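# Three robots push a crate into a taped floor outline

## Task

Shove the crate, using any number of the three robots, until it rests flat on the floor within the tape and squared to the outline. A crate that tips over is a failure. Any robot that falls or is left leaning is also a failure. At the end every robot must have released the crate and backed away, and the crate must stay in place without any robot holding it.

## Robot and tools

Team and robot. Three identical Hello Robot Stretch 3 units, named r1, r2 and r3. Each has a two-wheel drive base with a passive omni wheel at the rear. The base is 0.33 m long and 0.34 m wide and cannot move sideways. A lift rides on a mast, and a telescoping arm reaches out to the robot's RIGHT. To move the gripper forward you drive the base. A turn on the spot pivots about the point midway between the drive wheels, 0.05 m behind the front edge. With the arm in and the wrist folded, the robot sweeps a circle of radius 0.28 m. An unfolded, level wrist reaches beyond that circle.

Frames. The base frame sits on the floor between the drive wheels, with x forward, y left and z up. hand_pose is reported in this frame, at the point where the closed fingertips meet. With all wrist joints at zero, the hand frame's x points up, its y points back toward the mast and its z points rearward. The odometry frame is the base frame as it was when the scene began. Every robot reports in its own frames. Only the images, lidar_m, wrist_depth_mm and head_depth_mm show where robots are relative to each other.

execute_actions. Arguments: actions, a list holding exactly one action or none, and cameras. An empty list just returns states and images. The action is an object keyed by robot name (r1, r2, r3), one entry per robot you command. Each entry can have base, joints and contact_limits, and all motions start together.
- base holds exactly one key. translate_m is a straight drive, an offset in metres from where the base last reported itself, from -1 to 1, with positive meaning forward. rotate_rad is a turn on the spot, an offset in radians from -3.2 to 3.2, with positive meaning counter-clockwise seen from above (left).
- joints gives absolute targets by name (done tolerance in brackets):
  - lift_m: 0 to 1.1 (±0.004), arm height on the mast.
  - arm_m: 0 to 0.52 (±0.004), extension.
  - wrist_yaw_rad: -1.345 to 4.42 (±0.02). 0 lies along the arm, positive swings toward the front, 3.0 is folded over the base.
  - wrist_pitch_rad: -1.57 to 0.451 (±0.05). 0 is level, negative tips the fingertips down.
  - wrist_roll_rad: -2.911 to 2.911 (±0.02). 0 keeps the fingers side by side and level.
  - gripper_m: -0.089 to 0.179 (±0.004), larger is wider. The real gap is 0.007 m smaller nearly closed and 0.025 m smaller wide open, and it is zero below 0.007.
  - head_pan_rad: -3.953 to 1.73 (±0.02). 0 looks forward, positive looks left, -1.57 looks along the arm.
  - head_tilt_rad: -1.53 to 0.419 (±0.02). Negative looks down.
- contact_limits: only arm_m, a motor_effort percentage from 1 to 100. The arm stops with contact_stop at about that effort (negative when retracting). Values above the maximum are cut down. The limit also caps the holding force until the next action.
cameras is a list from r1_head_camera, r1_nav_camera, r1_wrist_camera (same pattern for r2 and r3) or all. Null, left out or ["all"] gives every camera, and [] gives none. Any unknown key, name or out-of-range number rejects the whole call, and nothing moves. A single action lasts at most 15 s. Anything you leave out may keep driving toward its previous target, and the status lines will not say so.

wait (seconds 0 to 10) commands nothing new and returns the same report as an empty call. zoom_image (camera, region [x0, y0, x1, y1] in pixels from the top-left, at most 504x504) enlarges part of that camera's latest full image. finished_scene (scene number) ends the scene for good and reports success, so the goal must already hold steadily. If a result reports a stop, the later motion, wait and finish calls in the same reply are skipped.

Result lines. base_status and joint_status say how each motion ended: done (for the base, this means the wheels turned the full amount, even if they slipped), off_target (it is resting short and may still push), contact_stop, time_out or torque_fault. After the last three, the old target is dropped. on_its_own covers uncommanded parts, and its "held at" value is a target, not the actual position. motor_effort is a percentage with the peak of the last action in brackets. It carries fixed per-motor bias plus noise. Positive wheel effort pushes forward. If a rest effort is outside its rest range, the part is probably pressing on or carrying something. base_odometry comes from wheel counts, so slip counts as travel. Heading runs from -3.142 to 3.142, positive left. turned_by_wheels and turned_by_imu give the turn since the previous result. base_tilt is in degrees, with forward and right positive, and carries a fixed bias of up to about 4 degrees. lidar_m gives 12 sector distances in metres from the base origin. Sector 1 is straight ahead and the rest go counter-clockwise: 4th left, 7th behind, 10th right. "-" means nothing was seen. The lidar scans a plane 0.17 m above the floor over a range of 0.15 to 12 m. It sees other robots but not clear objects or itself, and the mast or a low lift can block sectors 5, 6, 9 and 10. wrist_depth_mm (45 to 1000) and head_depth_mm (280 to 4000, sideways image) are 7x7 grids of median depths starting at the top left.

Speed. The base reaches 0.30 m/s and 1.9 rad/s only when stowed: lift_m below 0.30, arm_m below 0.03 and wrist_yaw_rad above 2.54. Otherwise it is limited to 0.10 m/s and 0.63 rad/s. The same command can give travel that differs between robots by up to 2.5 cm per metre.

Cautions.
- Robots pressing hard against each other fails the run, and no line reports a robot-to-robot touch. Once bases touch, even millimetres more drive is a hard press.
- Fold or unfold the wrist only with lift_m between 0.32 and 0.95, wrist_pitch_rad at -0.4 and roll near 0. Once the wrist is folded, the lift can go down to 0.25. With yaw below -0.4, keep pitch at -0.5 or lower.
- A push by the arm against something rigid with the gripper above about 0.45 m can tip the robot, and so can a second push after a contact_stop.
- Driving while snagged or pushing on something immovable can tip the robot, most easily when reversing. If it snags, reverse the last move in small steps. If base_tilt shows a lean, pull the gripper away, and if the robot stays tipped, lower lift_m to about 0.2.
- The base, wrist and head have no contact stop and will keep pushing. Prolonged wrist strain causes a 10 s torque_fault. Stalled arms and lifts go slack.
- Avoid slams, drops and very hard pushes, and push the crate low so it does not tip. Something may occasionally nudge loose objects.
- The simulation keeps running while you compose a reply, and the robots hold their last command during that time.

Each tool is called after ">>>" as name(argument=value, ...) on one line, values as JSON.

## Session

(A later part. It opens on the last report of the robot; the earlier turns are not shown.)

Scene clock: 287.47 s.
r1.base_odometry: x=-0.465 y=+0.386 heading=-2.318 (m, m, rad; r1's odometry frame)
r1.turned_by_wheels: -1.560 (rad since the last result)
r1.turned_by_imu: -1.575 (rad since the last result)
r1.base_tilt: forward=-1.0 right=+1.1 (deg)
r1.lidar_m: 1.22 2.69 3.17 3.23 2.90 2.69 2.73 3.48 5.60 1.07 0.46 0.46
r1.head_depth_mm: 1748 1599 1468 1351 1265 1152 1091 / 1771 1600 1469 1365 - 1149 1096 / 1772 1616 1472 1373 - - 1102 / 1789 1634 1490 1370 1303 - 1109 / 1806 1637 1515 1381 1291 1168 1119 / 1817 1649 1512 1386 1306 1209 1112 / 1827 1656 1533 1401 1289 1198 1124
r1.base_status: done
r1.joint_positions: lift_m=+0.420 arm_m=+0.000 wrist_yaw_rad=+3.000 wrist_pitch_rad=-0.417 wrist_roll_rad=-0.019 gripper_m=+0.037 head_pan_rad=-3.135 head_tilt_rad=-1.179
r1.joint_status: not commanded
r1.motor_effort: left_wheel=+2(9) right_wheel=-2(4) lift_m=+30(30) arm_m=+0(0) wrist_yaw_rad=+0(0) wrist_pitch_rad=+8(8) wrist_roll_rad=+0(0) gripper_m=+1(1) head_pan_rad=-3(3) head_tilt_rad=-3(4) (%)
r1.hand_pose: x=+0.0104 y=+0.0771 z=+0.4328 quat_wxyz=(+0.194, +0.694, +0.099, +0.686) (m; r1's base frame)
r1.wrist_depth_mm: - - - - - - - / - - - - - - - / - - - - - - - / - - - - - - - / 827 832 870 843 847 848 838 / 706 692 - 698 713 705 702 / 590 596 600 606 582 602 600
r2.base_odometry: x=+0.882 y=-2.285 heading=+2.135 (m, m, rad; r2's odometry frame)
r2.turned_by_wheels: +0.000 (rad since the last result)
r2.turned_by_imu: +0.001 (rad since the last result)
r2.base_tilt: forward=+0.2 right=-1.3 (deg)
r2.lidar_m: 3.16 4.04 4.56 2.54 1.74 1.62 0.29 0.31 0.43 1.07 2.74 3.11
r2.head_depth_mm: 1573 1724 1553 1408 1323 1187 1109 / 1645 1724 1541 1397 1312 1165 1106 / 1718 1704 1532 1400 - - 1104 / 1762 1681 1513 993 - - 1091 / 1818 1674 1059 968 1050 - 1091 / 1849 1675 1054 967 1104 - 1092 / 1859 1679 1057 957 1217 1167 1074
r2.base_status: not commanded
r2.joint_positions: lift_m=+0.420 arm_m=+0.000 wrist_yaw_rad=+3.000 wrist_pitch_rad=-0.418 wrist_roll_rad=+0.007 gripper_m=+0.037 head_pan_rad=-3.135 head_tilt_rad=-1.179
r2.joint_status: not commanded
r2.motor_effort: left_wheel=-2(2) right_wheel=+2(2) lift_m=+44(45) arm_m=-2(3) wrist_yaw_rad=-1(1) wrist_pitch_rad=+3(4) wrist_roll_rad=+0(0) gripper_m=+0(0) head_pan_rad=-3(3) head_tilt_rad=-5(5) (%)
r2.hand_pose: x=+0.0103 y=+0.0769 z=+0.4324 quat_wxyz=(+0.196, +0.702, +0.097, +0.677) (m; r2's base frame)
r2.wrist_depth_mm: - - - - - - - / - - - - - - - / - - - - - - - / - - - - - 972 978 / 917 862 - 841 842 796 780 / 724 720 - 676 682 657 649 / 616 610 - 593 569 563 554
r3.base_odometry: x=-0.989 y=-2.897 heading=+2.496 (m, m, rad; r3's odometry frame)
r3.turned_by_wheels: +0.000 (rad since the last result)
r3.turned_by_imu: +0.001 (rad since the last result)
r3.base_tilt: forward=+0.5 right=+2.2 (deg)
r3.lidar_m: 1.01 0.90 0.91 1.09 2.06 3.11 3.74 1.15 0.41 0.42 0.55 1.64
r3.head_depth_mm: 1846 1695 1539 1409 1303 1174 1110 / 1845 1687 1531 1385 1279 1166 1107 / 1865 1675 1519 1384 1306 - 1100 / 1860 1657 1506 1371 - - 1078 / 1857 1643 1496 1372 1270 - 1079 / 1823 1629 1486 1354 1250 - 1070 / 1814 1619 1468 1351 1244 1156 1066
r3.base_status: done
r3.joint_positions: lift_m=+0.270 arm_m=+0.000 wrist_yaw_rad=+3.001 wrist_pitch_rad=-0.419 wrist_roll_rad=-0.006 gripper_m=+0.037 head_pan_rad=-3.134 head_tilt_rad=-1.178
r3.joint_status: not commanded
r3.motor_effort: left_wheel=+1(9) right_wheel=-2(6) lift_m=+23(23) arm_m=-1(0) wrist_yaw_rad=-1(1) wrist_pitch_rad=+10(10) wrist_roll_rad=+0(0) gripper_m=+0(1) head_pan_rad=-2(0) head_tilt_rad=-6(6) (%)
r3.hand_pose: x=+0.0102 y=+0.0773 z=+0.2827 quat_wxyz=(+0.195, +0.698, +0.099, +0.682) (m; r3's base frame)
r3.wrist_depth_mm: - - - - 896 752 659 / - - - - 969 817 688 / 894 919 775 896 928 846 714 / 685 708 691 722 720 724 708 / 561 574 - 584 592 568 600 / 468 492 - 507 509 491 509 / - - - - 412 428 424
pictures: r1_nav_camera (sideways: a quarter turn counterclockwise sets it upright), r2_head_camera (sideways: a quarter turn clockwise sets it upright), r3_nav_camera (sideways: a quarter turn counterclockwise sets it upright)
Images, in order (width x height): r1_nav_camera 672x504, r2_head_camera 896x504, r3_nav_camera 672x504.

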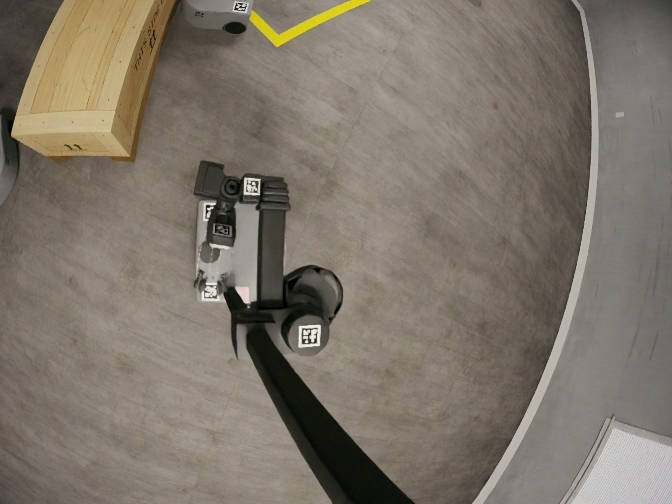

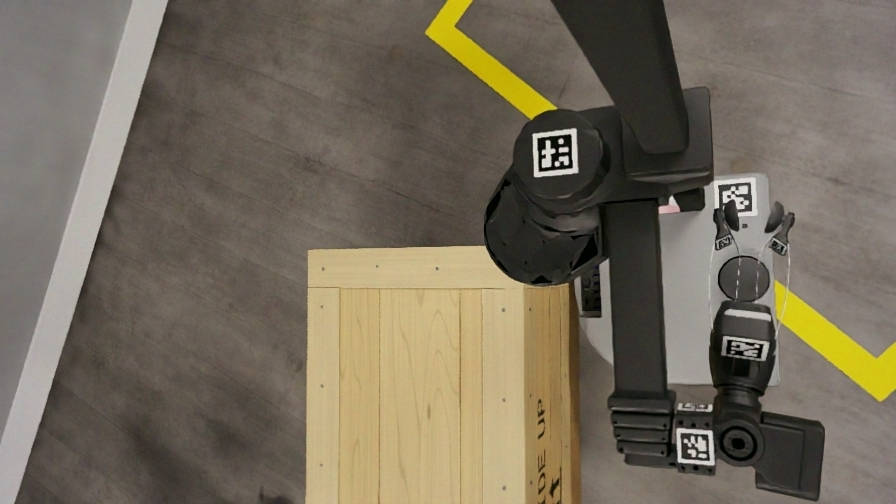

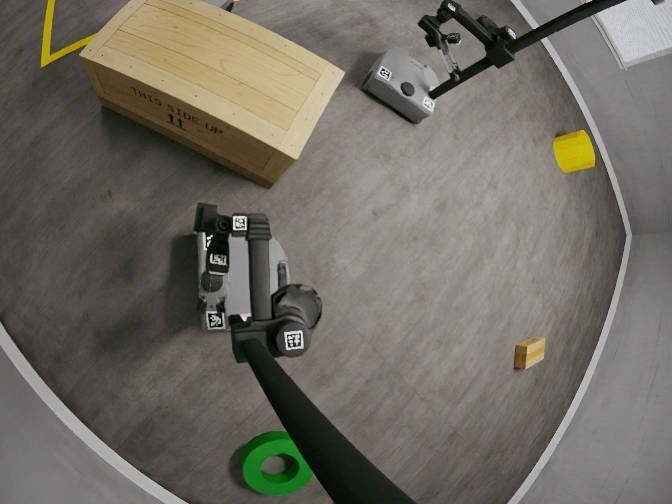

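>>> execute_actions(actions=[{"r3":{"base":{"rotate_rad":1.12},"joints":{"lift_m":0.42}},"r1":{"base":{"translate_m":0.36}}}], cameras=[])

>>> execute_actions(actions=[{"r3":{"base":{"translate_m":-0.1}},"r1":{"base":{"rotate_rad":1.52}},"r2":{"base":{"rotate_rad":-0.1}}}], cameras=["r3_head_camera","r1_head_camera","r2_head_camera"])

Scene clock: 294.93 s.
r1.base_odometry: x=-0.710 y=+0.122 heading=-2.318 (m, m, rad; r1's odometry frame)
r1.turned_by_wheels: +0.000 (rad since the last result)
r1.turned_by_imu: +0.003 (rad since the last result)
r1.base_tilt: forward=-1.1 right=+1.2 (deg)
r1.lidar_m: 1.78 2.27 3.03 3.08 1.92 3.02 3.07 3.90 1.13 0.33 0.34 0.48
r1.head_depth_mm: 1763 1589 1453 1353 1256 1155 1088 / 1778 1595 1472 1366 - 1139 1097 / 1786 1621 1488 1381 - - 1101 / 1785 1628 1502 1370 1309 - 1114 / 1797 1641 1490 1381 1298 1172 1111 / 1827 1664 1511 1386 1298 1091 1111 / 1845 1666 1522 1400 1304 892 855
r1.base_status: done
r1.joint_positions: lift_m=+0.420 arm_m=+0.000 wrist_yaw_rad=+3.000 wrist_pitch_rad=-0.417 wrist_roll_rad=-0.019 gripper_m=+0.037 head_pan_rad=-3.135 head_tilt_rad=-1.179
r1.joint_status: not commanded
r1.motor_effort: left_wheel=+2(9) right_wheel=-2(2) lift_m=+30(30) arm_m=-1(1) wrist_yaw_rad=+0(0) wrist_pitch_rad=+8(8) wrist_roll_rad=+0(0) gripper_m=+0(0) head_pan_rad=-3(3) head_tilt_rad=-3(4) (%)
r1.hand_pose: x=+0.0104 y=+0.0771 z=+0.4328 quat_wxyz=(+0.194, +0.694, +0.099, +0.686) (m; r1's base frame)
r1.wrist_depth_mm: - - - - - - - / - - - - - - - / - - - - - - - / - - - - - - - / 831 848 865 830 828 861 844 / 689 694 - 697 714 702 707 / 597 599 603 596 587 608 609
r2.base_odometry: x=+0.882 y=-2.285 heading=+2.135 (m, m, rad; r2's odometry frame)
r2.turned_by_wheels: +0.000 (rad since the last result)
r2.turned_by_imu: +0.002 (rad since the last result)
r2.base_tilt: forward=+0.2 right=-1.3 (deg)
r2.lidar_m: 3.17 4.03 4.56 2.56 1.74 1.62 0.29 0.30 0.43 1.25 2.74 3.11
r2.head_depth_mm: 1581 1727 1558 1407 1318 1186 1111 / 1632 1719 1546 1403 1302 1168 1104 / 1717 1716 1527 1398 - - 1103 / 1790 1703 1507 994 - - 1095 / 1817 1688 1058 972 1053 - 1096 / 1842 1677 1055 961 1104 - 1085 / 1866 1677 1050 960 1216 1164 1076
r2.base_status: not commanded
r2.joint_positions: lift_m=+0.420 arm_m=+0.000 wrist_yaw_rad=+3.000 wrist_pitch_rad=-0.418 wrist_roll_rad=+0.007 gripper_m=+0.037 head_pan_rad=-3.135 head_tilt_rad=-1.179
r2.joint_status: not commanded
r2.motor_effort: left_wheel=-2(2) right_wheel=+2(2) lift_m=+45(44) arm_m=-2(2) wrist_yaw_rad=+0(1) wrist_pitch_rad=+4(4) wrist_roll_rad=+0(0) gripper_m=+1(1) head_pan_rad=-3(3) head_tilt_rad=-6(5) (%)
r2.hand_pose: x=+0.0103 y=+0.0769 z=+0.4324 quat_wxyz=(+0.196, +0.702, +0.097, +0.677) (m; r2's base frame)
r2.wrist_depth_mm: - - - - - - - / - - - - - - - / - - - - - - - / - - - - - - 983 / 900 882 - 827 844 782 787 / 733 722 - 685 678 658 642 / 607 605 - 588 583 562 566
r3.base_odometry: x=-0.989 y=-2.897 heading=-2.667 (m, m, rad; r3's odometry frame)
r3.turned_by_wheels: +1.120 (rad since the last result)
r3.turned_by_imu: +1.124 (rad since the last result)
r3.base_tilt: forward=+0.5 right=+2.2 (deg)
r3.lidar_m: 0.92 1.15 2.41 3.13 2.70 0.82 0.41 0.43 0.59 1.48 0.98 0.90
r3.head_depth_mm: 1873 1681 1348 1402 1305 1170 1113 / 1872 995 1341 1400 1297 1162 1111 / 1861 1673 1371 1383 - - 1101 / 1856 1658 1097 1344 - - 1080 / 1848 1647 1049 992 1264 - 1083 / 1809 1646 1042 991 1253 - 1080 / 1803 1625 1030 981 1239 1147 1058
r3.base_status: done
r3.joint_positions: lift_m=+0.420 arm_m=+0.000 wrist_yaw_rad=+3.001 wrist_pitch_rad=-0.419 wrist_roll_rad=-0.006 gripper_m=+0.037 head_pan_rad=-3.134 head_tilt_rad=-1.178
r3.joint_status: all done
r3.motor_effort: left_wheel=-3(9) right_wheel=+3(10) lift_m=+29(30) arm_m=-1(1) wrist_yaw_rad=-1(1) wrist_pitch_rad=+10(10) wrist_roll_rad=+0(0) gripper_m=+0(1) head_pan_rad=-1(1) head_tilt_rad=-6(6) (%)
r3.hand_pose: x=+0.0102 y=+0.0773 z=+0.4324 quat_wxyz=(+0.195, +0.698, +0.099, +0.682) (m; r3's base frame)
r3.wrist_depth_mm: - - - - - - - / - - - - - - - / - - - - - - - / 940 947 951 - - 899 - / 742 773 - 782 801 743 682 / 641 658 - 669 685 674 683 / 559 567 553 567 562 574 571
pictures: none
No camera images: the call's "cameras" was empty. Leave "cameras" out to get every camera's image.

Scene clock: 298.33 s.
r1.base_odometry: x=-0.710 y=+0.122 heading=-0.798 (m, m, rad; r1's odometry frame)
r1.turned_by_wheels: +1.520 (rad since the last result)
r1.turned_by_imu: +1.535 (rad since the last result)
r1.base_tilt: forward=-1.1 right=+1.2 (deg)
r1.lidar_m: 3.05 1.91 3.02 3.06 3.76 1.13 0.33 0.34 0.45 1.77 2.17 3.03
r1.head_depth_mm: 979 1573 1464 1353 1257 1154 1085 / 1727 1407 1469 1366 - 1153 1096 / 1775 1442 1467 1372 - - 1103 / 1783 1136 1035 972 1289 - 1112 / 1815 1140 1040 977 1286 1175 1114 / 1820 1152 1048 980 1287 1211 1119 / 1838 1670 1520 1207 1238 1201 1121
r1.base_status: done
r1.joint_positions: lift_m=+0.420 arm_m=+0.000 wrist_yaw_rad=+3.000 wrist_pitch_rad=-0.417 wrist_roll_rad=-0.019 gripper_m=+0.037 head_pan_rad=-3.135 head_tilt_rad=-1.179
r1.joint_status: not commanded
r1.motor_effort: left_wheel=-2(10) right_wheel=+3(5) lift_m=+30(30) arm_m=-1(1) wrist_yaw_rad=+0(0) wrist_pitch_rad=+8(8) wrist_roll_rad=+0(0) gripper_m=+0(1) head_pan_rad=-3(3) head_tilt_rad=-4(4) (%)
r1.hand_pose: x=+0.0104 y=+0.0771 z=+0.4328 quat_wxyz=(+0.194, +0.694, +0.099, +0.686) (m; r1's base frame)
r1.wrist_depth_mm: - - - - - - - / - - - - - - - / - - - - - - - / - - - - - - - / 820 837 868 842 855 845 844 / 686 686 - 711 704 705 700 / 601 599 595 588 576 602 607
r2.base_odometry: x=+0.882 y=-2.285 heading=+2.035 (m, m, rad; r2's odometry frame)
r2.turned_by_wheels: -0.100 (rad since the last result)
r2.turned_by_imu: -0.098 (rad since the last result)
r2.base_tilt: forward=+0.2 right=-1.4 (deg)
r2.lidar_m: 3.10 3.75 4.54 2.96 1.82 1.62 0.29 0.30 0.39 1.04 2.74 3.11
r2.head_depth_mm: 1569 1708 1558 1418 1322 1183 1110 / 1623 1709 1553 1408 1298 1165 1105 / 1682 1695 1540 1403 - - 1096 / 1732 1694 1532 1399 - - 1098 / 1784 1688 1059 966 1022 - 1091 / 1792 1664 1052 964 1038 - 1084 / 1816 1673 1499 956 1068 1170 1076
r2.base_status: done
r2.joint_positions: lift_m=+0.420 arm_m=+0.000 wrist_yaw_rad=+3.000 wrist_pitch_rad=-0.418 wrist_roll_rad=+0.007 gripper_m=+0.037 head_pan_rad=-3.135 head_tilt_rad=-1.179
r2.joint_status: not commanded
r2.motor_effort: left_wheel=+2(4) right_wheel=-3(5) lift_m=+44(45) arm_m=-2(2) wrist_yaw_rad=-1(0) wrist_pitch_rad=+4(4) wrist_roll_rad=+0(0) gripper_m=+0(0) head_pan_rad=-3(3) head_tilt_rad=-6(6) (%)
r2.hand_pose: x=+0.0103 y=+0.0769 z=+0.4324 quat_wxyz=(+0.196, +0.702, +0.097, +0.677) (m; r2's base frame)
r2.wrist_depth_mm: - - - - - - - / - - - - - - - / - - - - - - - / - - - - - - 977 / 912 871 - 845 830 800 783 / 736 699 - 668 664 670 656 / 620 606 - 588 572 568 561
r3.base_odometry: x=-0.900 y=-2.851 heading=-2.667 (m, m, rad; r3's odometry frame)
r3.turned_by_wheels: +0.000 (rad since the last result)
r3.turned_by_imu: +0.001 (rad since the last result)
r3.base_tilt: forward=+0.5 right=+2.3 (deg)
r3.lidar_m: 1.01 1.27 2.67 3.17 2.63 0.73 0.31 0.33 0.45 1.63 1.08 1.00
r3.head_depth_mm: 849 1633 838 1393 1307 1178 1113 / 1897 861 1298 1245 1300 1162 1109 / 1872 1606 1331 1248 - - 1103 / 1856 1668 1460 984 - - 1081 / 1829 1652 1047 955 1120 - 1079 / 1834 1637 1041 954 1121 - 1078 / 1805 1613 1031 944 1202 1151 1053
r3.base_status: done
r3.joint_positions: lift_m=+0.420 arm_m=+0.000 wrist_yaw_rad=+3.001 wrist_pitch_rad=-0.419 wrist_roll_rad=-0.006 gripper_m=+0.037 head_pan_rad=-3.134 head_tilt_rad=-1.178
r3.joint_status: not commanded
r3.motor_effort: left_wheel=-2(8) right_wheel=+3(4) lift_m=+29(29) arm_m=+0(0) wrist_yaw_rad=-1(1) wrist_pitch_rad=+10(10) wrist_roll_rad=+0(0) gripper_m=+0(0) head_pan_rad=-1(1) head_tilt_rad=-6(6) (%)
r3.hand_pose: x=+0.0102 y=+0.0773 z=+0.4324 quat_wxyz=(+0.195, +0.698, +0.099, +0.682) (m; r3's base frame)
r3.wrist_depth_mm: - - - - - - - / - - - - - - - / - - - - - - - / 933 927 954 - - - 883 / 751 767 - 783 797 788 712 / 622 646 - 667 690 672 664 / 552 566 557 568 571 585 586
pictures: r1_head_camera (sideways: a quarter turn clockwise sets it upright), r2_head_camera (sideways: a quarter turn clockwise sets it upright), r3_head_camera (sideways: a quarter turn clockwise sets it upright)
Images, in order (width x height): r1_head_camera 896x504, r2_head_camera 896x504, r3_head_camera 896x504.

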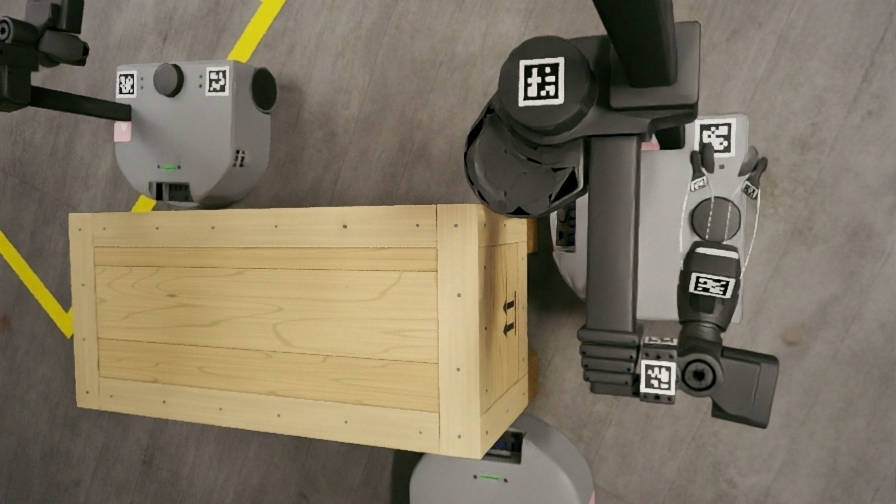

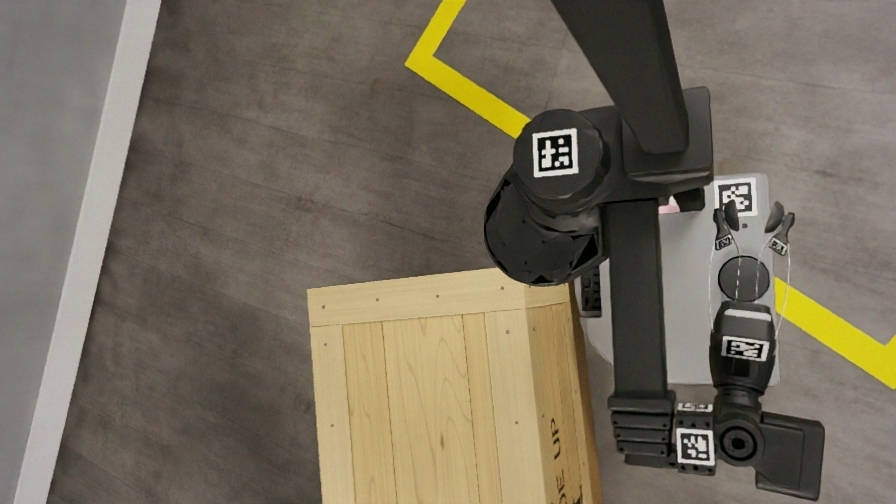

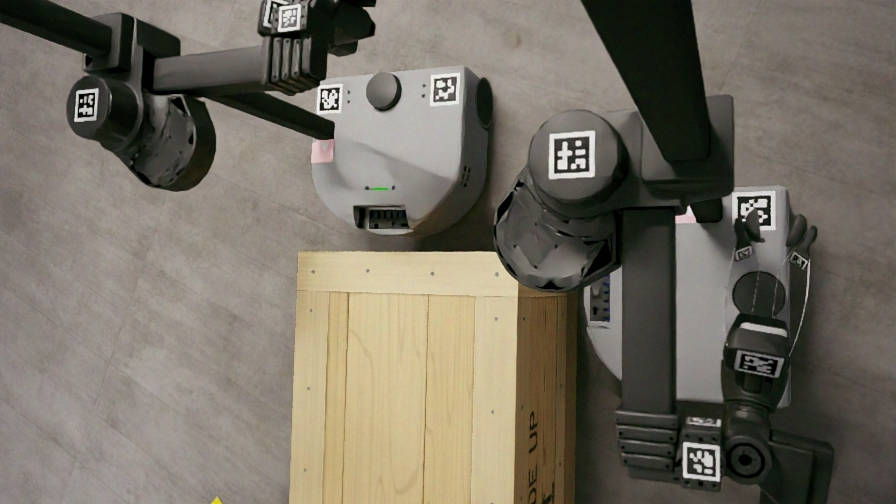

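>>> execute_actions(actions=[{"r3":{"base":{"translate_m":-0.025}},"r1":{"base":{"translate_m":-0.045},"joints":{"lift_m":0.62}}}], cameras=[])

>>> execute_actions(actions=[{"r3":{"base":{"translate_m":-0.15}},"r1":{"base":{"translate_m":-0.12}},"r2":{"base":{"translate_m":-0.17}}}], cameras=["r3_head_camera","r1_head_camera","r2_head_camera"])

Scene clock: 303.47 s.
r1.base_odometry: x=-0.741 y=+0.155 heading=-0.798 (m, m, rad; r1's odometry frame)
r1.turned_by_wheels: +0.000 (rad since the last result)
r1.turned_by_imu: +0.000 (rad since the last result)
r1.base_tilt: forward=-1.1 right=+1.1 (deg)
r1.lidar_m: 3.10 1.95 3.04 3.06 3.79 1.09 0.28 0.29 0.39 1.75 2.15 3.08
r1.head_depth_mm: 956 1585 1458 - - 1155 1097 / 1699 1407 1452 - - 1158 1100 / 1799 1433 1457 - - - 1096 / 1816 1141 1037 956 1049 - 1100 / 1813 1146 1056 964 1119 1208 1112 / 1814 1146 1050 967 - 1176 1114 / 1840 1677 1522 1195 1159 - 1119
r1.base_status: done
r1.joint_positions: lift_m=+0.620 arm_m=+0.000 wrist_yaw_rad=+3.000 wrist_pitch_rad=-0.417 wrist_roll_rad=-0.019 gripper_m=+0.037 head_pan_rad=-3.135 head_tilt_rad=-1.179
r1.joint_status: all done
r1.motor_effort: left_wheel=-2(9) right_wheel=+3(4) lift_m=+32(33) arm_m=-1(1) wrist_yaw_rad=+0(0) wrist_pitch_rad=+9(8) wrist_roll_rad=+0(0) gripper_m=+1(1) head_pan_rad=-3(3) head_tilt_rad=-4(4) (%)
r1.hand_pose: x=+0.0104 y=+0.0771 z=+0.6327 quat_wxyz=(+0.194, +0.694, +0.099, +0.686) (m; r1's base frame)
r1.wrist_depth_mm: - - - - - - - / - - - - - - - / - - - - - - - / - - - - - - - / - - - - - - - / 963 984 - 983 982 956 958 / 820 813 820 830 796 831 840
r2.base_odometry: x=+0.882 y=-2.285 heading=+2.035 (m, m, rad; r2's odometry frame)
r2.turned_by_wheels: +0.000 (rad since the last result)
r2.turned_by_imu: +0.001 (rad since the last result)
r2.base_tilt: forward=+0.2 right=-1.3 (deg)
r2.lidar_m: 3.12 3.73 4.56 2.96 1.82 1.62 0.29 0.30 0.39 1.00 2.73 3.11
r2.head_depth_mm: 1593 1720 1562 1412 1331 1183 1109 / 1629 1728 1559 1418 1303 1168 1106 / 1680 1695 1546 1404 - - 1108 / 1740 1701 1521 1382 - - 1107 / 1781 1676 1061 966 1029 - 1092 / 1781 1682 1049 961 1044 - 1081 / 1821 1670 1501 956 1073 1168 1074
r2.base_status: not commanded
r2.joint_positions: lift_m=+0.420 arm_m=+0.000 wrist_yaw_rad=+3.000 wrist_pitch_rad=-0.418 wrist_roll_rad=+0.007 gripper_m=+0.037 head_pan_rad=-3.135 head_tilt_rad=-1.179
r2.joint_status: not commanded
r2.motor_effort: left_wheel=+1(1) right_wheel=-3(2) lift_m=+45(45) arm_m=-1(2) wrist_yaw_rad=+0(0) wrist_pitch_rad=+4(4) wrist_roll_rad=+0(0) gripper_m=+1(0) head_pan_rad=-3(3) head_tilt_rad=-6(5) (%)
r2.hand_pose: x=+0.0103 y=+0.0769 z=+0.4324 quat_wxyz=(+0.196, +0.702, +0.097, +0.677) (m; r2's base frame)
r2.wrist_depth_mm: - - - - - - - / - - - - - - - / - - - - - - - / - - - - - 995 986 / 902 872 - 853 856 803 797 / 721 716 - 694 674 655 645 / 608 604 - 594 579 570 556
r3.base_odometry: x=-0.877 y=-2.840 heading=-2.667 (m, m, rad; r3's odometry frame)
r3.turned_by_wheels: +0.000 (rad since the last result)
r3.turned_by_imu: +0.001 (rad since the last result)
r3.base_tilt: forward=+0.5 right=+2.2 (deg)
r3.lidar_m: 1.03 1.30 2.72 3.17 2.62 0.69 0.29 0.30 0.41 1.67 1.10 1.02
r3.head_depth_mm: 670 595 1519 1399 1304 1173 1110 / 670 1613 1499 1242 1296 1158 1105 / 680 1675 1515 1236 - - 1097 / 1851 1668 1484 989 - - 1085 / 1845 1647 1044 958 1026 - 1083 / 1834 1636 1040 954 1025 - 1079 / 1800 1624 1026 944 1135 1149 1055
r3.base_status: done
r3.joint_positions: lift_m=+0.420 arm_m=+0.000 wrist_yaw_rad=+3.001 wrist_pitch_rad=-0.419 wrist_roll_rad=-0.006 gripper_m=+0.037 head_pan_rad=-3.134 head_tilt_rad=-1.178
r3.joint_status: not commanded
r3.motor_effort: left_wheel=-3(8) right_wheel=+3(4) lift_m=+29(29) arm_m=-1(0) wrist_yaw_rad=-1(1) wrist_pitch_rad=+10(10) wrist_roll_rad=+0(0) gripper_m=+0(0) head_pan_rad=-1(2) head_tilt_rad=-5(6) (%)
r3.hand_pose: x=+0.0102 y=+0.0773 z=+0.4324 quat_wxyz=(+0.195, +0.698, +0.099, +0.682) (m; r3's base frame)
r3.wrist_depth_mm: - - - - - - - / - - - - - - - / - - - - - - - / 952 928 954 - - - 861 / 774 761 - 803 807 818 705 / 646 654 - 680 679 671 665 / 549 575 559 563 565 581 577
pictures: none
No camera images: the call's "cameras" was empty. Leave "cameras" out to get every camera's image.

Scene clock: 307.37 s.
r1.base_odometry: x=-0.825 y=+0.241 heading=-0.799 (m, m, rad; r1's odometry frame)
r1.turned_by_wheels: +0.000 (rad since the last result)
r1.turned_by_imu: -0.247 (rad since the last result)
r1.base_tilt: forward=-1.0 right=+1.2 (deg)
r1.lidar_m: 3.13 3.41 1.99 3.03 3.29 4.96 0.28 0.27 0.28 0.48 1.89 2.84
r1.head_depth_mm: 1762 1605 1465 - - 1150 1092 / 1758 1617 1465 - - 1154 1097 / 1790 1631 1488 - - - 1103 / 1175 1442 1453 952 1027 - 1109 / 1315 1428 1047 960 922 1222 1111 / 1825 1149 1054 968 - 1179 1116 / 1855 1157 1059 976 1126 - 1106
r1.base_status: done
r1.joint_positions: lift_m=+0.620 arm_m=+0.000 wrist_yaw_rad=+3.000 wrist_pitch_rad=-0.417 wrist_roll_rad=-0.019 gripper_m=+0.037 head_pan_rad=-3.135 head_tilt_rad=-1.179
r1.joint_status: not commanded
r1.motor_effort: left_wheel=-9(100) right_wheel=+1(47) lift_m=+31(32) arm_m=-1(1) wrist_yaw_rad=+1(1) wrist_pitch_rad=+8(8) wrist_roll_rad=+0(0) gripper_m=+1(2) head_pan_rad=-3(3) head_tilt_rad=-3(3) (%)
r1.hand_pose: x=+0.0104 y=+0.0772 z=+0.6328 quat_wxyz=(+0.194, +0.694, +0.099, +0.687) (m; r1's base frame)
r1.wrist_depth_mm: - - - - - - - / - - - - - - - / - - - - - - - / - - - - - - - / - - - - - - - / 974 967 - 952 - 973 979 / 818 807 818 823 801 819 814
r2.base_odometry: x=+0.958 y=-2.436 heading=+2.035 (m, m, rad; r2's odometry frame)
r2.turned_by_wheels: -0.001 (rad since the last result)
r2.turned_by_imu: -0.072 (rad since the last result)
r2.base_tilt: forward=+0.3 right=-1.4 (deg)
r2.lidar_m: 3.21 3.70 4.56 3.12 1.78 1.52 0.27 0.27 0.29 0.44 2.81 3.22
r2.head_depth_mm: 1493 1707 1551 1408 1324 1183 1109 / 1519 1692 1547 1404 1303 1161 1098 / 1566 1717 1535 1405 - - 1097 / 1597 1692 1531 1408 - - 1100 / 1639 1688 1527 962 943 - 1097 / 1683 1678 1505 966 914 - 1084 / 1716 1673 1517 959 891 1153 1073
r2.base_status: translate_m off_target (by the wheels' count: -0.1696 of -0.1700)
r2.joint_positions: lift_m=+0.420 arm_m=+0.000 wrist_yaw_rad=+3.000 wrist_pitch_rad=-0.418 wrist_roll_rad=+0.007 gripper_m=+0.037 head_pan_rad=-3.135 head_tilt_rad=-1.179
r2.joint_status: not commanded
r2.on_its_own: left_wheel is at rest, and its effort (-55) is outside its rest range (-18 to +18); right_wheel is at rest, and its effort (-41) is outside its rest range (-18 to +18)
r2.motor_effort: left_wheel=-55(74) right_wheel=-41(41) lift_m=+42(44) arm_m=-2(2) wrist_yaw_rad=-2(0) wrist_pitch_rad=+4(4) wrist_roll_rad=+0(0) gripper_m=+0(0) head_pan_rad=-2(2) head_tilt_rad=-5(6) (%)
r2.hand_pose: x=+0.0103 y=+0.0769 z=+0.4325 quat_wxyz=(+0.196, +0.702, +0.097, +0.677) (m; r2's base frame)
r2.wrist_depth_mm: - - - - - - - / - - - - - - - / - - - - - - - / - - - - - - 981 / 885 879 - 849 834 791 775 / 728 722 - 683 668 659 645 / 616 621 - 585 580 566 557
r3.base_odometry: x=-0.744 y=-2.771 heading=-2.668 (m, m, rad; r3's odometry frame)
r3.turned_by_wheels: -0.001 (rad since the last result)
r3.turned_by_imu: +0.003 (rad since the last result)
r3.base_tilt: forward=+0.6 right=+2.2 (deg)
r3.lidar_m: 1.14 1.44 3.04 3.22 2.54 0.58 0.27 0.28 0.32 0.57 1.22 1.13
r3.head_depth_mm: 706 1717 602 1401 1309 1171 1111 / 638 570 1030 1370 1293 1167 1105 / 646 1637 1488 1217 - - 1094 / 1754 1662 1507 1208 - - 1086 / 1838 1646 1456 958 922 - 1080 / 1810 1639 1482 949 906 - 1081 / 1799 1625 1474 942 901 1144 1054
r3.base_status: translate_m off_target (by the wheels' count: -0.1496 of -0.1500)
r3.joint_positions: lift_m=+0.420 arm_m=+0.000 wrist_yaw_rad=+3.001 wrist_pitch_rad=-0.419 wrist_roll_rad=-0.006 gripper_m=+0.037 head_pan_rad=-3.135 head_tilt_rad=-1.179
r3.joint_status: not commanded
r3.on_its_own: left_wheel is at rest, and its effort (-68) is outside its rest range (-18 to +18); right_wheel is at rest, and its effort (-36) is outside its rest range (-18 to +18)
r3.motor_effort: left_wheel=-68(100) right_wheel=-36(70) lift_m=+28(29) arm_m=+0(1) wrist_yaw_rad=-1(1) wrist_pitch_rad=+10(10) wrist_roll_rad=+0(0) gripper_m=+0(1) head_pan_rad=-1(2) head_tilt_rad=-6(6) (%)
r3.hand_pose: x=+0.0102 y=+0.0773 z=+0.4324 quat_wxyz=(+0.195, +0.698, +0.099, +0.682) (m; r3's base frame)
r3.wrist_depth_mm: - - - - - - - / - - - - - - - / - - - - - - - / 921 916 975 - - - 909 / 786 760 - 772 808 802 753 / 652 671 - 659 701 693 669 / 563 563 552 556 565 576 576
pictures: r1_head_camera (sideways: a quarter turn clockwise sets it upright), r2_head_camera (sideways: a quarter turn clockwise sets it upright), r3_head_camera (sideways: a quarter turn clockwise sets it upright)
Images, in order (width x height): r1_head_camera 896x504, r2_head_camera 896x504, r3_head_camera 896x504.

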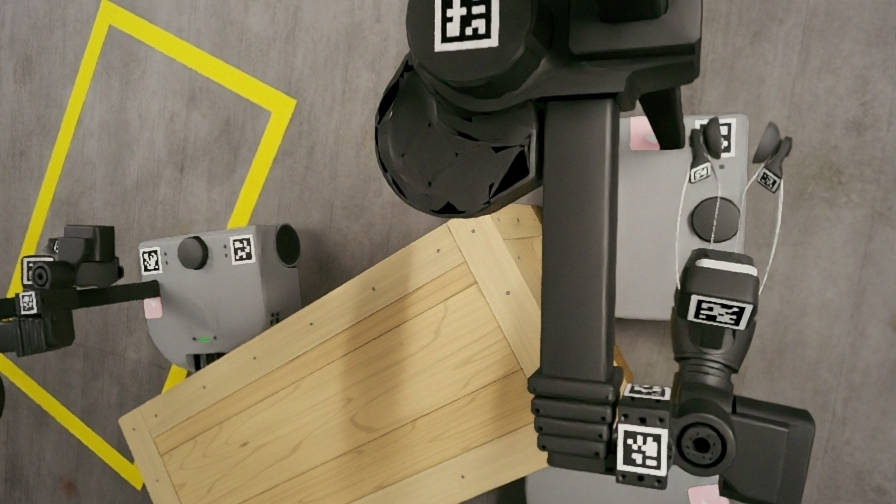

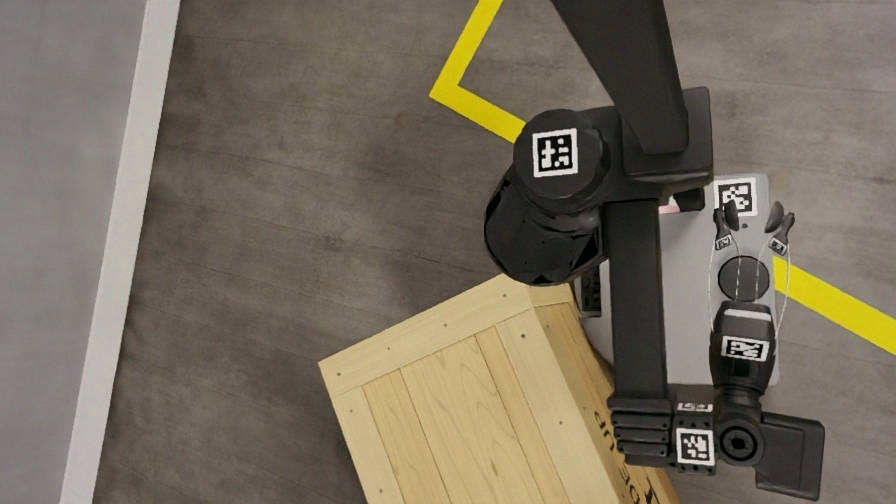

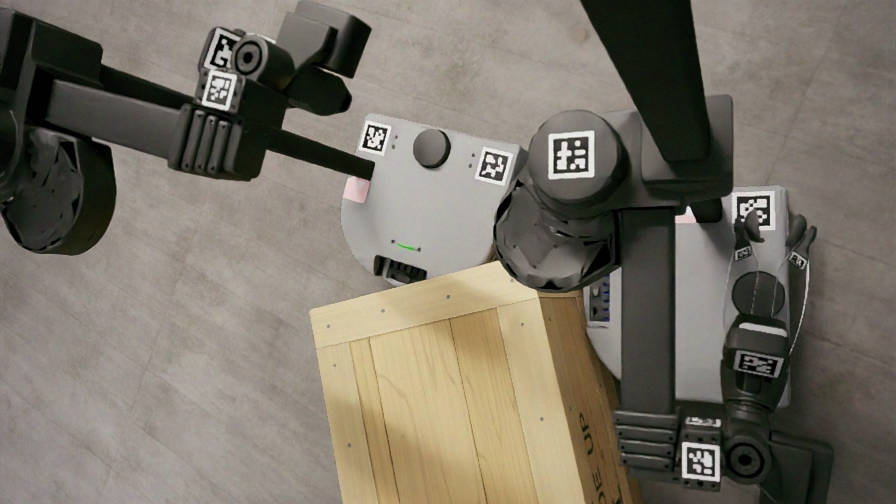

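>>> execute_actions(actions=[{"r3":{"base":{"translate_m":0.14}},"r1":{"base":{"translate_m":0.14}},"r2":{"base":{"translate_m":0.14}}}], cameras=[])

>>> execute_actions(actions=[{"r3":{"base":{"rotate_rad":-0.45}},"r1":{"base":{"rotate_rad":-0.8}},"r2":{"base":{"rotate_rad":-0.6}}}], cameras=[])

>>> execute_actions(actions=[{"r3":{"base":{"translate_m":-0.17}},"r1":{"base":{"translate_m":-0.24}},"r2":{"base":{"translate_m":-0.18}}}], cameras=[])

>>> execute_actions(actions=[{"r3":{"base":{"rotate_rad":0.80}},"r1":{"base":{"rotate_rad":1.38}},"r2":{"base":{"rotate_rad":1.05}}}], cameras=["r3_head_camera","r1_head_camera","r2_head_camera"])

Scene clock: 317.37 s.
r1.base_odometry: x=-0.727 y=+0.140 heading=-0.799 (m, m, rad; r1's odometry frame)
r1.turned_by_wheels: +0.000 (rad since the last result)
r1.turned_by_imu: +0.002 (rad since the last result)
r1.base_tilt: forward=-1.1 right=+1.2 (deg)
r1.lidar_m: 3.00 3.26 1.90 3.02 3.28 4.95 0.40 0.39 0.40 0.62 1.91 2.87
r1.head_depth_mm: 1766 1598 1457 - - 1152 1094 / 1765 1600 1471 - - 1154 1100 / 1713 1492 1479 - - - 1105 / 1751 1458 1044 1068 1320 - 1103 / 1803 1514 1044 987 1246 1221 1111 / 1815 1150 1054 970 - 1170 1119 / 1841 1165 1054 1366 1207 - 1113
r1.base_status: done
r1.joint_positions: lift_m=+0.620 arm_m=+0.000 wrist_yaw_rad=+3.000 wrist_pitch_rad=-0.417 wrist_roll_rad=-0.019 gripper_m=+0.037 head_pan_rad=-3.135 head_tilt_rad=-1.179
r1.joint_status: not commanded
r1.motor_effort: left_wheel=-1(7) right_wheel=+1(6) lift_m=+31(31) arm_m=-1(0) wrist_yaw_rad=+0(1) wrist_pitch_rad=+8(8) wrist_roll_rad=+0(0) gripper_m=+1(0) head_pan_rad=-3(3) head_tilt_rad=-4(3) (%)
r1.hand_pose: x=+0.0104 y=+0.0772 z=+0.6328 quat_wxyz=(+0.194, +0.694, +0.099, +0.687) (m; r1's base frame)
r1.wrist_depth_mm: - - - - - - - / - - - - - - - / - - - - - - - / - - - - - - - / - - - - - - - / 964 972 - 956 974 968 950 / 819 813 827 813 799 830 826
r2.base_odometry: x=+0.895 y=-2.311 heading=+2.035 (m, m, rad; r2's odometry frame)
r2.turned_by_wheels: +0.000 (rad since the last result)
r2.turned_by_imu: +0.002 (rad since the last result)
r2.base_tilt: forward=+0.2 right=-1.3 (deg)
r2.lidar_m: 3.08 3.55 4.54 3.37 1.93 1.65 0.40 0.40 0.43 0.65 2.75 3.08
r2.head_depth_mm: 1620 1729 1563 1404 1312 1179 1106 / 1675 1711 1537 1401 1303 1170 1105 / 1708 1705 1532 1409 - - 1101 / 1752 1692 1533 1401 - - 1094 / 1766 1689 1489 1007 1282 - 1097 / 1792 1681 1062 975 1237 - 1085 / 1802 1691 1051 956 1143 1165 1076
r2.base_status: done
r2.joint_positions: lift_m=+0.420 arm_m=+0.000 wrist_yaw_rad=+3.000 wrist_pitch_rad=-0.418 wrist_roll_rad=+0.007 gripper_m=+0.037 head_pan_rad=-3.135 head_tilt_rad=-1.179
r2.joint_status: not commanded
r2.motor_effort: left_wheel=-1(50) right_wheel=+0(40) lift_m=+43(42) arm_m=-2(1) wrist_yaw_rad=-2(1) wrist_pitch_rad=+3(4) wrist_roll_rad=+0(0) gripper_m=+0(0) head_pan_rad=-3(3) head_tilt_rad=-5(5) (%)
r2.hand_pose: x=+0.0103 y=+0.0769 z=+0.4325 quat_wxyz=(+0.196, +0.702, +0.097, +0.677) (m; r2's base frame)
r2.wrist_depth_mm: - - - - - - - / - - - - - - - / - - - - - - - / - - - - - 987 977 / 904 869 - 817 841 789 789 / 714 710 - 680 670 667 654 / 614 602 - 588 581 566 553
r3.base_odometry: x=-0.869 y=-2.835 heading=-2.668 (m, m, rad; r3's odometry frame)
r3.turned_by_wheels: +0.000 (rad since the last result)
r3.turned_by_imu: +0.001 (rad since the last result)
r3.base_tilt: forward=+0.5 right=+2.3 (deg)
r3.lidar_m: 1.01 1.28 2.69 3.18 2.63 0.74 0.41 0.41 0.48 1.64 1.09 1.00
r3.head_depth_mm: 685 1026 1532 1402 1307 1175 1106 / 1828 1702 1312 1252 1294 1159 1110 / 1865 1674 1340 1268 - - 1101 / 1847 1661 1507 1347 - - 1082 / 1832 1648 1046 992 1269 - 1069 / 1831 1623 1037 975 1231 - 1080 / 1803 1624 1031 956 1207 1153 1053
r3.base_status: done
r3.joint_positions: lift_m=+0.420 arm_m=+0.000 wrist_yaw_rad=+3.001 wrist_pitch_rad=-0.419 wrist_roll_rad=-0.006 gripper_m=+0.037 head_pan_rad=-3.135 head_tilt_rad=-1.179
r3.joint_status: not commanded
r3.motor_effort: left_wheel=+0(62) right_wheel=+1(37) lift_m=+28(27) arm_m=-1(1) wrist_yaw_rad=-1(1) wrist_pitch_rad=+10(10) wrist_roll_rad=+0(0) gripper_m=+0(1) head_pan_rad=-1(2) head_tilt_rad=-6(5) (%)
r3.hand_pose: x=+0.0102 y=+0.0773 z=+0.4324 quat_wxyz=(+0.195, +0.698, +0.099, +0.682) (m; r3's base frame)
r3.wrist_depth_mm: - - - - - - - / - - - - - - - / - - - - - - - / 937 960 969 - - - 875 / 768 765 - 776 819 794 718 / 646 641 - 657 687 671 683 / 556 564 552 582 571 582 567
pictures: none
No camera images: the call's "cameras" was empty. Leave "cameras" out to get every camera's image.

Scene clock: 319.63 s.
r1.base_odometry: x=-0.727 y=+0.140 heading=-1.599 (m, m, rad; r1's odometry frame)
r1.turned_by_wheels: -0.800 (rad since the last result)
r1.turned_by_imu: -0.807 (rad since the last result)
r1.base_tilt: forward=-1.1 right=+1.2 (deg)
r1.lidar_m: 2.19 3.00 3.04 1.90 3.02 3.03 3.77 0.45 0.39 0.39 0.68 1.78
r1.head_depth_mm: 1752 1584 1451 - - 1150 1094 / 1756 1618 1482 - - 1160 1096 / 1798 1629 1485 - - - 1099 / 1801 1622 1490 1383 1308 - 1106 / 1811 1655 1506 1386 1314 1220 1117 / 1837 1647 1511 1391 - 1174 1115 / 1853 1653 1520 1386 918 - 1105
r1.base_status: done
r1.joint_positions: lift_m=+0.620 arm_m=+0.000 wrist_yaw_rad=+3.000 wrist_pitch_rad=-0.417 wrist_roll_rad=-0.019 gripper_m=+0.037 head_pan_rad=-3.135 head_tilt_rad=-1.179
r1.joint_status: not commanded
r1.motor_effort: left_wheel=+2(8) right_wheel=-1(5) lift_m=+31(31) arm_m=+0(1) wrist_yaw_rad=+0(1) wrist_pitch_rad=+8(8) wrist_roll_rad=+0(0) gripper_m=+0(0) head_pan_rad=-3(3) head_tilt_rad=-3(4) (%)
r1.hand_pose: x=+0.0104 y=+0.0772 z=+0.6328 quat_wxyz=(+0.194, +0.694, +0.099, +0.687) (m; r1's base frame)
r1.wrist_depth_mm: - - - - - - - / - - - - - - - / - - - - - - - / - - - - - - - / - - - - - - - / 940 934 - 967 980 947 970 / 804 811 811 821 823 827 824
r2.base_odometry: x=+0.895 y=-2.311 heading=+1.435 (m, m, rad; r2's odometry frame)
r2.turned_by_wheels: -0.600 (rad since the last result)
r2.turned_by_imu: -0.592 (rad since the last result)
r2.base_tilt: forward=+0.2 right=-1.3 (deg)
r2.lidar_m: 3.09 3.08 3.42 4.55 3.92 2.01 1.67 0.41 0.40 0.42 0.60 2.76
r2.head_depth_mm: 1944 1725 1555 1420 1323 1184 1112 / 1885 1716 1548 1405 1300 1165 1111 / 1866 1715 1539 1403 - - 1104 / 1817 1717 1538 1412 - - 1100 / 1788 1684 1531 1394 1294 - 1090 / 1707 1674 1518 1382 1258 - 1080 / 1638 1670 1509 1379 1037 1157 1075
r2.base_status: done
r2.joint_positions: lift_m=+0.420 arm_m=+0.000 wrist_yaw_rad=+3.000 wrist_pitch_rad=-0.418 wrist_roll_rad=+0.007 gripper_m=+0.037 head_pan_rad=-3.135 head_tilt_rad=-1.179
r2.joint_status: not commanded
r2.motor_effort: left_wheel=+2(5) right_wheel=-3(5) lift_m=+42(43) arm_m=-1(2) wrist_yaw_rad=-1(1) wrist_pitch_rad=+4(4) wrist_roll_rad=+0(0) gripper_m=+0(0) head_pan_rad=-3(3) head_tilt_rad=-5(6) (%)
r2.hand_pose: x=+0.0103 y=+0.0769 z=+0.4325 quat_wxyz=(+0.196, +0.702, +0.097, +0.677) (m; r2's base frame)
r2.wrist_depth_mm: - - - - - - - / - - - - - - - / - - - - - - - / - - - - - - 972 / 887 872 - 843 834 807 784 / 713 721 - 684 668 669 654 / 621 609 - 583 584 559 557
r3.base_odometry: x=-0.869 y=-2.835 heading=-3.118 (m, m, rad; r3's odometry frame)
r3.turned_by_wheels: -0.450 (rad since the last result)
r3.turned_by_imu: -0.451 (rad since the last result)
r3.base_tilt: forward=+0.5 right=+2.2 (deg)
r3.lidar_m: 1.00 1.03 1.36 3.12 3.21 2.63 0.73 0.41 0.41 0.51 1.50 1.06
r3.head_depth_mm: 1901 1699 1542 1409 1310 1176 1112 / 1877 1700 1524 1393 1300 1164 1107 / 1842 1665 1498 1377 - - 1098 / 873 1224 1312 1363 - - 1082 / 669 1598 1314 1342 1278 - 1076 / 1770 1636 1481 1127 1236 - 1076 / 1807 1635 1466 944 1088 1153 1058
r3.base_status: done
r3.joint_positions: lift_m=+0.420 arm_m=+0.000 wrist_yaw_rad=+3.001 wrist_pitch_rad=-0.419 wrist_roll_rad=-0.006 gripper_m=+0.037 head_pan_rad=-3.135 head_tilt_rad=-1.179
r3.joint_status: not commanded
r3.motor_effort: left_wheel=+2(6) right_wheel=-2(5) lift_m=+28(28) arm_m=+0(1) wrist_yaw_rad=-1(1) wrist_pitch_rad=+10(10) wrist_roll_rad=+0(0) gripper_m=+1(1) head_pan_rad=-2(1) head_tilt_rad=-5(5) (%)
r3.hand_pose: x=+0.0102 y=+0.0773 z=+0.4324 quat_wxyz=(+0.195, +0.698, +0.099, +0.682) (m; r3's base frame)
r3.wrist_depth_mm: - - - - - - 954 / - - - - - - - / - - - - - - - / 952 944 952 - 887 948 925 / 758 768 - 765 800 817 807 / 638 666 - 653 705 678 668 / 555 550 553 572 566 579 584
pictures: none
No camera images: the call's "cameras" was empty. Leave "cameras" out to get every camera's image.

Scene clock: 323.17 s.
r1.base_odometry: x=-0.720 y=+0.380 heading=-1.598 (m, m, rad; r1's odometry frame)
r1.turned_by_wheels: +0.000 (rad since the last result)
r1.turned_by_imu: -0.001 (rad since the last result)
r1.base_tilt: forward=-1.0 right=+1.1 (deg)
r1.lidar_m: 2.37 3.19 3.24 1.87 2.86 2.89 3.58 5.61 0.33 0.33 0.38 0.69
r1.head_depth_mm: 1746 1597 1473 - - 1157 1093 / 1776 1598 1459 - - 1158 1099 / 1789 1614 1471 - - - 1104 / 1800 1633 1487 1377 1309 - 1108 / 1813 1644 1508 1372 1308 1228 1109 / 1825 1661 1505 1393 - 1172 1120 / 1856 1663 1517 1402 1317 - 1001
r1.base_status: done
r1.joint_positions: lift_m=+0.620 arm_m=+0.000 wrist_yaw_rad=+3.000 wrist_pitch_rad=-0.417 wrist_roll_rad=-0.019 gripper_m=+0.037 head_pan_rad=-3.135 head_tilt_rad=-1.179
r1.joint_status: not commanded
r1.motor_effort: left_wheel=+3(3) right_wheel=-1(5) lift_m=+31(31) arm_m=-1(1) wrist_yaw_rad=+0(0) wrist_pitch_rad=+8(8) wrist_roll_rad=+0(0) gripper_m=+1(0) head_pan_rad=-3(3) head_tilt_rad=-3(4) (%)
r1.hand_pose: x=+0.0104 y=+0.0772 z=+0.6328 quat_wxyz=(+0.194, +0.694, +0.099, +0.687) (m; r1's base frame)
r1.wrist_depth_mm: - - - - - - - / - - - - - - - / - - - - - - - / - - - - - - - / - - - - - - - / 969 955 - 953 991 960 969 / 811 816 832 824 821 819 811
r2.base_odometry: x=+0.871 y=-2.490 heading=+1.435 (m, m, rad; r2's odometry frame)
r2.turned_by_wheels: +0.000 (rad since the last result)
r2.turned_by_imu: +0.001 (rad since the last result)
r2.base_tilt: forward=+0.2 right=-1.3 (deg)
r2.lidar_m: 3.27 3.25 3.60 4.49 3.53 1.82 1.50 1.49 0.30 0.32 0.45 1.23
r2.head_depth_mm: 1869 1719 1552 1404 1320 1183 1111 / 1832 1710 1544 1406 1300 1165 1103 / 1775 1716 1542 1386 - - 1098 / 1698 1703 1519 1413 - - 1098 / 1614 1689 1514 1388 1292 - 1098 / 1548 1668 1518 1377 1278 - 1086 / 1477 1634 1501 1374 1268 957 1078
r2.base_status: done
r2.joint_positions: lift_m=+0.420 arm_m=+0.000 wrist_yaw_rad=+3.000 wrist_pitch_rad=-0.418 wrist_roll_rad=+0.007 gripper_m=+0.037 head_pan_rad=-3.135 head_tilt_rad=-1.179
r2.joint_status: not commanded
r2.motor_effort: left_wheel=+1(2) right_wheel=-2(7) lift_m=+42(43) arm_m=-2(2) wrist_yaw_rad=+0(1) wrist_pitch_rad=+4(4) wrist_roll_rad=+0(0) gripper_m=+0(0) head_pan_rad=-3(3) head_tilt_rad=-5(6) (%)
r2.hand_pose: x=+0.0103 y=+0.0769 z=+0.4325 quat_wxyz=(+0.196, +0.702, +0.097, +0.677) (m; r2's base frame)
r2.wrist_depth_mm: - - - - - - - / - - - - - - - / - - - - - - - / - - - - - - 942 / 911 862 - 832 846 799 782 / 727 713 - 674 669 658 652 / 617 609 - 578 581 562 556
r3.base_odometry: x=-0.699 y=-2.831 heading=-3.118 (m, m, rad; r3's odometry frame)
r3.turned_by_wheels: +0.000 (rad since the last result)
r3.turned_by_imu: +0.001 (rad since the last result)
r3.base_tilt: forward=+0.5 right=+2.2 (deg)
r3.lidar_m: 1.17 1.20 1.59 3.11 3.19 2.47 0.71 0.28 0.28 0.34 0.68 1.23
r3.head_depth_mm: 1900 1693 1532 1408 1301 1174 1114 / 1891 1696 1529 1398 1298 1168 1104 / 1878 1687 1510 1379 - - 1097 / 1850 1653 1502 1372 - - 1082 / 1776 1595 1326 1348 1281 - 1075 / 1769 1601 1298 1320 1242 - 1075 / 1763 1552 1438 1334 878 1090 1055
r3.base_status: done
r3.joint_positions: lift_m=+0.420 arm_m=+0.000 wrist_yaw_rad=+3.001 wrist_pitch_rad=-0.419 wrist_roll_rad=-0.006 gripper_m=+0.037 head_pan_rad=-3.135 head_tilt_rad=-1.179
r3.joint_status: not commanded
r3.motor_effort: left_wheel=+2(3) right_wheel=-2(6) lift_m=+28(28) arm_m=-1(1) wrist_yaw_rad=-1(1) wrist_pitch_rad=+10(10) wrist_roll_rad=+0(0) gripper_m=+0(1) head_pan_rad=-2(1) head_tilt_rad=-5(5) (%)
r3.hand_pose: x=+0.0102 y=+0.0773 z=+0.4324 quat_wxyz=(+0.195, +0.698, +0.099, +0.682) (m; r3's base frame)
r3.wrist_depth_mm: - - - - - - - / - - - - - - - / - - - - - - - / 921 919 983 - - 894 - / 743 780 - 781 807 818 799 / 642 661 - 650 685 678 680 / 565 559 559 567 564 573 576
pictures: none
No camera images: the call's "cameras" was empty. Leave "cameras" out to get every camera's image.

Scene clock: 326.33 s.
r1.base_odometry: x=-0.720 y=+0.380 heading=-0.219 (m, m, rad; r1's odometry frame)
r1.turned_by_wheels: +1.380 (rad since the last result)
r1.turned_by_imu: +1.394 (rad since the last result)
r1.base_tilt: forward=-1.1 right=+1.1 (deg)
r1.lidar_m: 1.88 1.88 2.87 3.17 5.02 1.14 0.33 0.35 0.59 2.12 3.21 3.17
r1.head_depth_mm: 1404 1401 1454 - - 1152 1092 / 1761 1390 1461 - - 1162 1093 / 1777 1171 1454 - - - 1107 / 1810 1135 1036 981 1257 - 1103 / 1827 1150 1048 986 1313 1221 1117 / 1820 1604 1055 991 - 1172 1117 / 1856 1666 1521 1220 1170 - 1113
r1.base_status: done
r1.joint_positions: lift_m=+0.620 arm_m=+0.000 wrist_yaw_rad=+3.000 wrist_pitch_rad=-0.417 wrist_roll_rad=-0.019 gripper_m=+0.037 head_pan_rad=-3.135 head_tilt_rad=-1.179
r1.joint_status: not commanded
r1.motor_effort: left_wheel=-3(7) right_wheel=+3(7) lift_m=+31(31) arm_m=-1(1) wrist_yaw_rad=+1(1) wrist_pitch_rad=+8(8) wrist_roll_rad=+0(0) gripper_m=+0(0) head_pan_rad=-2(3) head_tilt_rad=-4(3) (%)
r1.hand_pose: x=+0.0104 y=+0.0772 z=+0.6328 quat_wxyz=(+0.194, +0.694, +0.099, +0.687) (m; r1's base frame)
r1.wrist_depth_mm: - - - - - - - / - - - - - - - / - - - - - - - / - - - - - - - / - - - - - - - / 958 967 - 987 985 975 989 / 820 815 831 827 801 825 824
r2.base_odometry: x=+0.871 y=-2.490 heading=+2.485 (m, m, rad; r2's odometry frame)
r2.turned_by_wheels: +1.050 (rad since the last result)
r2.turned_by_imu: +1.038 (rad since the last result)
r2.base_tilt: forward=+0.3 right=-1.3 (deg)
r2.lidar_m: 3.59 4.49 3.53 1.83 1.49 1.49 0.30 0.32 0.45 1.03 3.26 3.24
r2.head_depth_mm: 1504 1685 1557 1422 1324 1183 1112 / 1629 1709 1545 1403 1308 1163 1109 / 1752 1717 1533 1398 - - 1104 / 1824 1689 1512 994 - - 1100 / 1898 1682 1064 969 1088 - 1090 / 1880 1663 1056 967 1150 - 1087 / 1852 1667 1056 961 1216 1165 1075
r2.base_status: done
r2.joint_positions: lift_m=+0.420 arm_m=+0.000 wrist_yaw_rad=+3.000 wrist_pitch_rad=-0.418 wrist_roll_rad=+0.007 gripper_m=+0.037 head_pan_rad=-3.135 head_tilt_rad=-1.179
r2.joint_status: not commanded
r2.motor_effort: left_wheel=-2(6) right_wheel=+3(7) lift_m=+43(43) arm_m=-1(2) wrist_yaw_rad=+0(1) wrist_pitch_rad=+4(4) wrist_roll_rad=+0(0) gripper_m=+0(0) head_pan_rad=-2(3) head_tilt_rad=-5(5) (%)
r2.hand_pose: x=+0.0103 y=+0.0769 z=+0.4325 quat_wxyz=(+0.196, +0.702, +0.097, +0.677) (m; r2's base frame)
r2.wrist_depth_mm: - - - - - - - / - - - - - - - / - - - - - - - / - - - - - - 985 / 907 877 - 839 841 797 779 / 726 714 - 678 670 662 657 / 620 603 - 575 575 565 556
r3.base_odometry: x=-0.699 y=-2.831 heading=-2.318 (m, m, rad; r3's odometry frame)
r3.turned_by_wheels: +0.800 (rad since the last result)
r3.turned_by_imu: +0.803 (rad since the last result)
r3.base_tilt: forward=+0.5 right=+2.3 (deg)
r3.lidar_m: 1.33 2.23 3.11 3.56 3.63 0.28 0.28 0.30 0.45 1.39 1.17 1.17
r3.head_depth_mm: 655 1649 1520 1350 1308 1173 1109 / 1831 1692 1310 1234 1288 1163 1106 / 1868 1674 1521 1269 - - 1103 / 1834 1650 1059 977 - - 1081 / 1849 1644 1042 955 1004 - 1082 / 1834 1634 1039 951 1091 - 1078 / 1804 1621 1033 945 1199 1150 1053
r3.base_status: done
r3.joint_positions: lift_m=+0.420 arm_m=+0.000 wrist_yaw_rad=+3.001 wrist_pitch_rad=-0.419 wrist_roll_rad=-0.006 gripper_m=+0.037 head_pan_rad=-3.135 head_tilt_rad=-1.179
r3.joint_status: not commanded
r3.motor_effort: left_wheel=-3(8) right_wheel=+3(7) lift_m=+28(27) arm_m=+0(1) wrist_yaw_rad=+0(1) wrist_pitch_rad=+10(10) wrist_roll_rad=+0(0) gripper_m=+0(1) head_pan_rad=-1(2) head_tilt_rad=-6(5) (%)
r3.hand_pose: x=+0.0102 y=+0.0773 z=+0.4324 quat_wxyz=(+0.195, +0.698, +0.099, +0.682) (m; r3's base frame)
r3.wrist_depth_mm: - - - - - - - / - - - - - - - / - - - - - - - / 961 905 955 - - - - / 581 775 - 777 824 795 796 / 569 649 - 659 674 664 670 / 541 563 553 567 564 574 590
pictures: r1_head_camera (sideways: a quarter turn clockwise sets it upright), r2_head_camera (sideways: a quarter turn clockwise sets it upright), r3_head_camera (sideways: a quarter turn clockwise sets it upright)
Images, in order (width x height): r1_head_camera 896x504, r2_head_camera 896x504, r3_head_camera 896x504.

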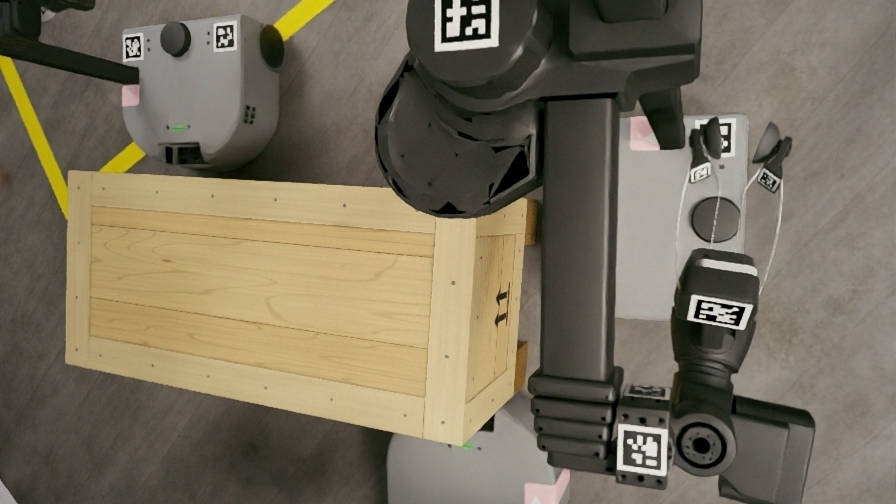

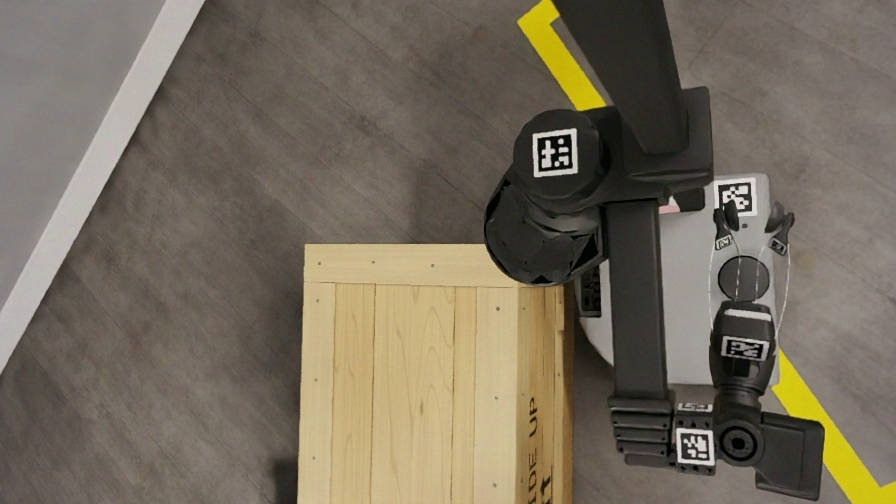

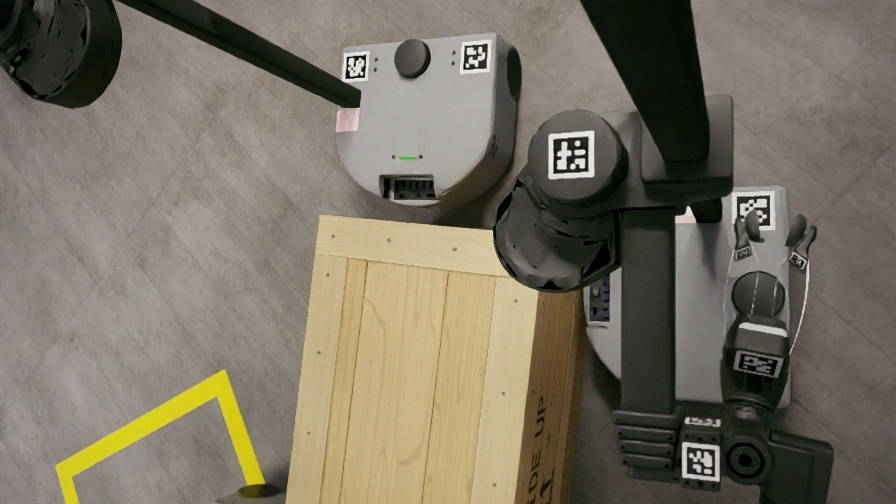

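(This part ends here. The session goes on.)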